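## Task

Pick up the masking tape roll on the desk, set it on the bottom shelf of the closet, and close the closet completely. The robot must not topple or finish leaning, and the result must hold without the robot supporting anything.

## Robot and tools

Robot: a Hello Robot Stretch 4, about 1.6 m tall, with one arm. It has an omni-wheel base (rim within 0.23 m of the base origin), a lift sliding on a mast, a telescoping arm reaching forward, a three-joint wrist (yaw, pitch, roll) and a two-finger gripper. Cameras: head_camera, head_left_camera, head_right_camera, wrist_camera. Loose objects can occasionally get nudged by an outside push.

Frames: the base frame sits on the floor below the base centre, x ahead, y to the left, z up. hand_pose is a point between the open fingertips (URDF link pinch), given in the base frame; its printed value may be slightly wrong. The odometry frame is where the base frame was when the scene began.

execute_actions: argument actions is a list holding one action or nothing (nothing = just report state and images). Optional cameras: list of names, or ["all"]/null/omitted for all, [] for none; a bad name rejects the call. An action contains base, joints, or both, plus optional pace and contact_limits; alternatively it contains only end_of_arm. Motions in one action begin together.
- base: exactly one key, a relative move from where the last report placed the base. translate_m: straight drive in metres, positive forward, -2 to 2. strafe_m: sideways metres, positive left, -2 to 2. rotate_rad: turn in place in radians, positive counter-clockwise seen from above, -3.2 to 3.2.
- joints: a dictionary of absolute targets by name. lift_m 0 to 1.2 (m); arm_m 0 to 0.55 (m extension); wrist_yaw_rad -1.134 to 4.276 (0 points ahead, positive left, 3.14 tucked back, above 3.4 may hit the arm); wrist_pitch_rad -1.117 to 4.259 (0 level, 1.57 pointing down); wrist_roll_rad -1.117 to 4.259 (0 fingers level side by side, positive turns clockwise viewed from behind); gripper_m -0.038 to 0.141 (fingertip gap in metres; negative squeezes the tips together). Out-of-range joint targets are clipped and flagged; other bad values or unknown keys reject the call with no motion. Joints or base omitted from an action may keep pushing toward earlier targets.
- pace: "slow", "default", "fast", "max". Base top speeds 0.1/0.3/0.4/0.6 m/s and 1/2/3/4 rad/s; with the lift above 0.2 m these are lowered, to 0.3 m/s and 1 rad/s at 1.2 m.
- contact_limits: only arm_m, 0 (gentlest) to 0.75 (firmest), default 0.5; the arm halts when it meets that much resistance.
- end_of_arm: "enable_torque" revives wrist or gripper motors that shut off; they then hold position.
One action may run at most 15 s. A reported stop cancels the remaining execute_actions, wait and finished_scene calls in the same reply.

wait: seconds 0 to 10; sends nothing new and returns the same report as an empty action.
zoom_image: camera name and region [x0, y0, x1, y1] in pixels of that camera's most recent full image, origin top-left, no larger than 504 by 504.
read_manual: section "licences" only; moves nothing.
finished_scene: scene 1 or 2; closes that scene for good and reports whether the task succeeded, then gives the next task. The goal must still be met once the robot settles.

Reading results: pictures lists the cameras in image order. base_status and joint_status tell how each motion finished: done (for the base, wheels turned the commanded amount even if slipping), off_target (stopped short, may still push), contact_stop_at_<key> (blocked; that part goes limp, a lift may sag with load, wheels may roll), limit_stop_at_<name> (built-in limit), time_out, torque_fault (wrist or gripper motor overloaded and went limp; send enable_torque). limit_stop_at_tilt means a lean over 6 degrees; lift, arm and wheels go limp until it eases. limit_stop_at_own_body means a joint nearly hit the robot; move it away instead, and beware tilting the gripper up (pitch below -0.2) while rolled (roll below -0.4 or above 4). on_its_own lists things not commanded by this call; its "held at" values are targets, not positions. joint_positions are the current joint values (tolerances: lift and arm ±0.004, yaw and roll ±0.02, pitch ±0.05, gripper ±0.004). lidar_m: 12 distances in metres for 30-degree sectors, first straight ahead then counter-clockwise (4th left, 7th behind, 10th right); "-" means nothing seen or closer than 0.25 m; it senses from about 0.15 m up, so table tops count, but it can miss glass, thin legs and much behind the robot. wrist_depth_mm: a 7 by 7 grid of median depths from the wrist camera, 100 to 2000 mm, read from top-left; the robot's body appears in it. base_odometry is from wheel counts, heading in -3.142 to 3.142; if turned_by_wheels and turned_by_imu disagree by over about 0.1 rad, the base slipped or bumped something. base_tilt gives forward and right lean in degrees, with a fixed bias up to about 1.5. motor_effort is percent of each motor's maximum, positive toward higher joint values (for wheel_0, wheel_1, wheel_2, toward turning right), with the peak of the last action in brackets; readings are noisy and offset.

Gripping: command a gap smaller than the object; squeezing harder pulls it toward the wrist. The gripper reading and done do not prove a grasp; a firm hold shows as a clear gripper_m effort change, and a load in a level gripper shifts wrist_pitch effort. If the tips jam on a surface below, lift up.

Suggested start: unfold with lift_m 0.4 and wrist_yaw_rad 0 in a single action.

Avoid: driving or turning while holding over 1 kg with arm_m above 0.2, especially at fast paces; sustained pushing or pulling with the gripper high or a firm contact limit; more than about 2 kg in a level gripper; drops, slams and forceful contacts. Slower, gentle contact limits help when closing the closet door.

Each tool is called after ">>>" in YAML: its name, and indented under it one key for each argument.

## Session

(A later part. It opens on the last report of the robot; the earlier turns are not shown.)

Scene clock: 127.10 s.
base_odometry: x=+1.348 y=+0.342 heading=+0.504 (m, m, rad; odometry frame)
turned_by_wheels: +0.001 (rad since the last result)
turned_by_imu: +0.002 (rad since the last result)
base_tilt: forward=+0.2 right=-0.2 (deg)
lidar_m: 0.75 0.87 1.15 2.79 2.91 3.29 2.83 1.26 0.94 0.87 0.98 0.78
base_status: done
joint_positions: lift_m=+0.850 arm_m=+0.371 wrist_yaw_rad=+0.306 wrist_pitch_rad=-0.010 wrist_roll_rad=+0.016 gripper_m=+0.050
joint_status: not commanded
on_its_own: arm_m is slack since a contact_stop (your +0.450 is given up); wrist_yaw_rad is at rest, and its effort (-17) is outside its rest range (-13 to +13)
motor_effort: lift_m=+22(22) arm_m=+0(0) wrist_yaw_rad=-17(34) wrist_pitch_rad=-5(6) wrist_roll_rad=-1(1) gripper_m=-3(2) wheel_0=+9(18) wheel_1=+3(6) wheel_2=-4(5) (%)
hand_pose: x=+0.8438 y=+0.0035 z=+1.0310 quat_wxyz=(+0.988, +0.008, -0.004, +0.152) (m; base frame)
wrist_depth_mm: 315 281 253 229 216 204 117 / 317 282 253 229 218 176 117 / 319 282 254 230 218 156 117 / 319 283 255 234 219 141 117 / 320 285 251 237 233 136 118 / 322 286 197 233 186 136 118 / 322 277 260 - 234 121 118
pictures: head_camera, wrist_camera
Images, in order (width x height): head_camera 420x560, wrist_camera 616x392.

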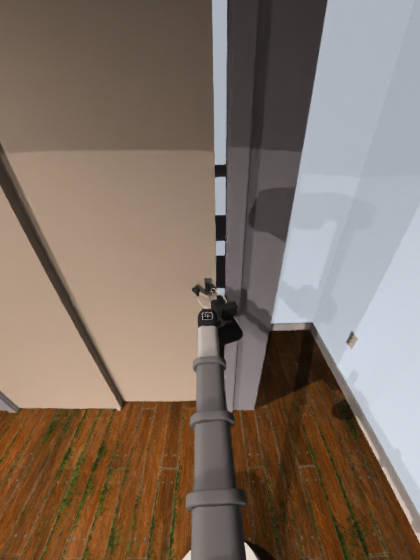

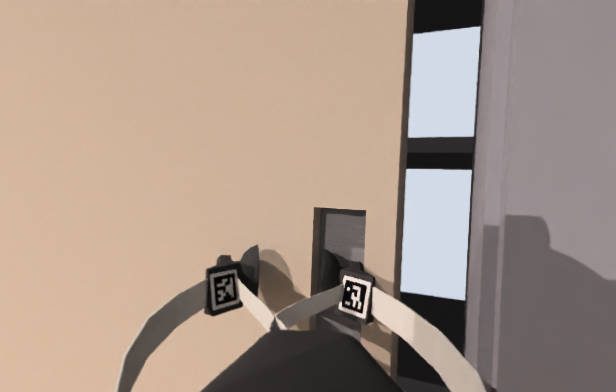

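>>> execute_actions:
  actions:
    - {"joints":{"wrist_yaw_rad":0.17},"pace":"slow"}
  cameras: ["wrist_camera","head_camera"]

Scene clock: 128.30 s.
base_odometry: x=+1.348 y=+0.342 heading=+0.505 (m, m, rad; odometry frame)
turned_by_wheels: +0.001 (rad since the last result)
turned_by_imu: +0.002 (rad since the last result)
base_tilt: forward=+0.1 right=-0.3 (deg)
lidar_m: 0.74 0.87 1.16 2.79 2.94 3.33 2.81 1.28 0.94 0.88 0.96 0.79
base_status: not commanded
joint_positions: lift_m=+0.850 arm_m=+0.371 wrist_yaw_rad=+0.177 wrist_pitch_rad=-0.010 wrist_roll_rad=+0.016 gripper_m=+0.050
joint_status: all done
on_its_own: arm_m is held at +0.371, not at your +0.450, since a contact_stop; wrist_yaw_rad is at rest, and its effort (-20) is outside its rest range (-13 to +13)
motor_effort: lift_m=+22(22) arm_m=+3(3) wrist_yaw_rad=-20(72) wrist_pitch_rad=-6(7) wrist_roll_rad=-1(1) gripper_m=-2(4) wheel_0=+13(15) wheel_1=+8(9) wheel_2=+0(4) (%)
hand_pose: x=+0.8412 y=-0.0354 z=+1.0309 quat_wxyz=(+0.996, +0.008, -0.004, +0.088) (m; base frame)
wrist_depth_mm: 278 259 244 229 216 133 128 / 279 260 244 229 219 134 129 / 281 262 245 231 218 134 129 / 281 263 246 234 218 134 129 / 283 264 246 236 219 135 130 / 283 265 193 233 158 135 130 / 286 262 252 - 156 134 130
pictures: head_camera, wrist_camera
Images, in order (width x height): head_camera 420x560, wrist_camera 616x392.

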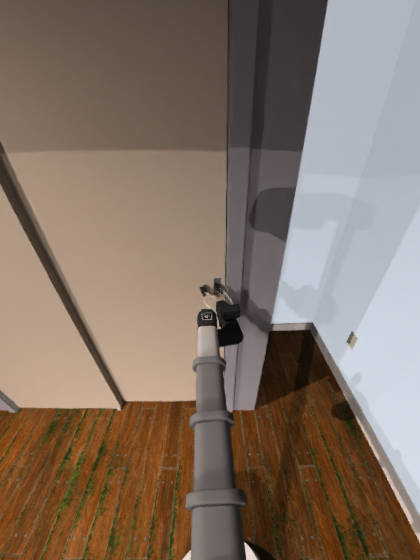

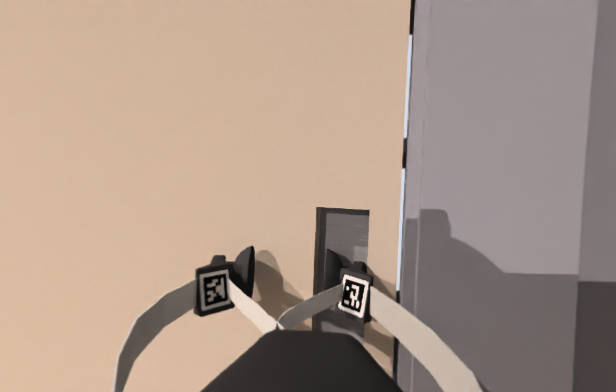

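>>> execute_actions:
  actions:
    - {"base":{"strafe_m":0.015},"joints":{"wrist_yaw_rad":0.07},"pace":"slow"}
  cameras: ["wrist_camera"]

Scene clock: 129.37 s.
base_odometry: x=+1.341 y=+0.355 heading=+0.508 (m, m, rad; odometry frame)
turned_by_wheels: +0.002 (rad since the last result)
turned_by_imu: +0.003 (rad since the last result)
base_tilt: forward=+0.2 right=-0.2 (deg)
lidar_m: 0.74 0.86 1.15 2.78 2.90 3.34 2.81 1.33 0.95 0.91 0.99 0.78
base_status: done
joint_positions: lift_m=+0.850 arm_m=+0.371 wrist_yaw_rad=+0.085 wrist_pitch_rad=-0.010 wrist_roll_rad=+0.016 gripper_m=+0.050
joint_status: all done
on_its_own: arm_m is held at +0.371, not at your +0.450, since a contact_stop; wrist_yaw_rad is at rest, and its effort (-45) is outside its rest range (-13 to +13)
motor_effort: lift_m=+22(22) arm_m=+3(3) wrist_yaw_rad=-45(68) wrist_pitch_rad=-6(6) wrist_roll_rad=-1(1) gripper_m=-5(7) wheel_0=+13(15) wheel_1=+12(16) wheel_2=+5(8) (%)
hand_pose: x=+0.8368 y=-0.0625 z=+1.0309 quat_wxyz=(+0.999, +0.008, -0.005, +0.043) (m; base frame)
wrist_depth_mm: 263 252 241 231 224 142 139 / 263 252 242 233 224 143 139 / 265 254 244 234 208 143 140 / 265 254 244 236 189 144 140 / 267 256 244 238 173 144 141 / 267 256 208 207 161 145 147 / 268 256 250 - 150 144 148
pictures: wrist_camera
Images, in order (width x height): wrist_camera 616x392.

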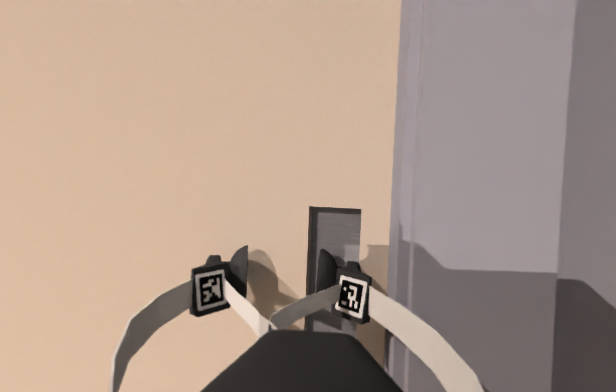

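Closed. Relieve the load and retract.

>>> execute_actions:
  actions:
    - {"base":{"strafe_m":0.008},"joints":{"wrist_yaw_rad":0.1},"pace":"slow"}
  cameras: []

>>> execute_actions:
  actions:
    - {"joints":{"arm_m":0.1}}
  cameras: ["wrist_camera","head_camera"]

Scene clock: 130.23 s.
base_odometry: x=+1.337 y=+0.362 heading=+0.509 (m, m, rad; odometry frame)
turned_by_wheels: +0.001 (rad since the last result)
turned_by_imu: +0.001 (rad since the last result)
base_tilt: forward=+0.1 right=-0.3 (deg)
lidar_m: 0.75 0.86 1.17 2.75 2.94 3.33 3.25 1.33 0.95 0.90 1.00 0.78
base_status: done
joint_positions: lift_m=+0.850 arm_m=+0.371 wrist_yaw_rad=+0.105 wrist_pitch_rad=-0.010 wrist_roll_rad=+0.016 gripper_m=+0.050
joint_status: all done
on_its_own: arm_m is held at +0.371, not at your +0.450, since a contact_stop; wrist_yaw_rad is at rest, and its effort (-15) is outside its rest range (-13 to +13)
motor_effort: lift_m=+22(22) arm_m=+3(3) wrist_yaw_rad=-15(39) wrist_pitch_rad=-6(6) wrist_roll_rad=-1(1) gripper_m=+0(5) wheel_0=+5(11) wheel_1=+7(13) wheel_2=-1(4) (%)
hand_pose: x=+0.8379 y=-0.0567 z=+1.0309 quat_wxyz=(+0.999, +0.008, -0.005, +0.052) (m; base frame)
wrist_depth_mm: 264 253 241 232 222 141 137 / 267 253 243 233 223 141 138 / 268 255 243 234 224 142 138 / 268 256 245 235 224 143 139 / 270 258 245 236 219 143 139 / 271 258 196 235 182 144 140 / 272 258 250 - 187 143 140
pictures: none
No camera images: the call's "cameras" was empty. Leave "cameras" out to get every camera's image.

Scene clock: 132.17 s.
base_odometry: x=+1.337 y=+0.362 heading=+0.508 (m, m, rad; odometry frame)
turned_by_wheels: -0.001 (rad since the last result)
turned_by_imu: +0.000 (rad since the last result)
base_tilt: forward=+0.3 right=-0.3 (deg)
lidar_m: 0.75 0.85 1.18 2.76 2.91 3.32 3.23 1.35 0.95 0.89 1.01 0.79
base_status: not commanded
joint_positions: lift_m=+0.850 arm_m=+0.101 wrist_yaw_rad=+0.100 wrist_pitch_rad=-0.009 wrist_roll_rad=+0.016 gripper_m=+0.050
joint_status: all done
motor_effort: lift_m=+22(23) arm_m=-7(7) wrist_yaw_rad=-1(17) wrist_pitch_rad=-8(7) wrist_roll_rad=-1(1) gripper_m=-5(4) wheel_0=+2(5) wheel_1=+2(7) wheel_2=+2(1) (%)
hand_pose: x=+0.5678 y=-0.0582 z=+1.0308 quat_wxyz=(+0.999, +0.008, -0.004, +0.050) (m; base frame)
wrist_depth_mm: 569 549 525 500 407 407 399 / 569 544 530 504 407 407 397 / 574 549 530 508 413 407 399 / 574 554 535 512 418 410 407 / 580 559 530 508 413 413 404 / 580 559 196 508 189 410 404 / 585 554 535 - 418 413 1078
pictures: head_camera, wrist_camera
Images, in order (width x height): head_camera 420x560, wrist_camera 616x392.

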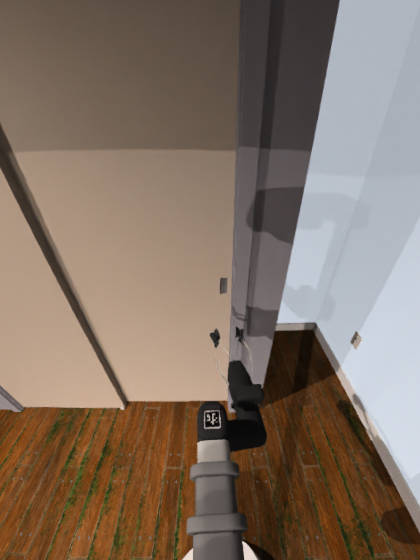

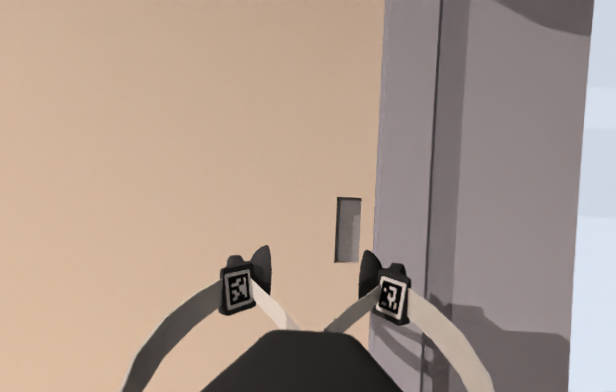

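>>> finished_scene:
  scene: 2

The scene is finished: the task was done.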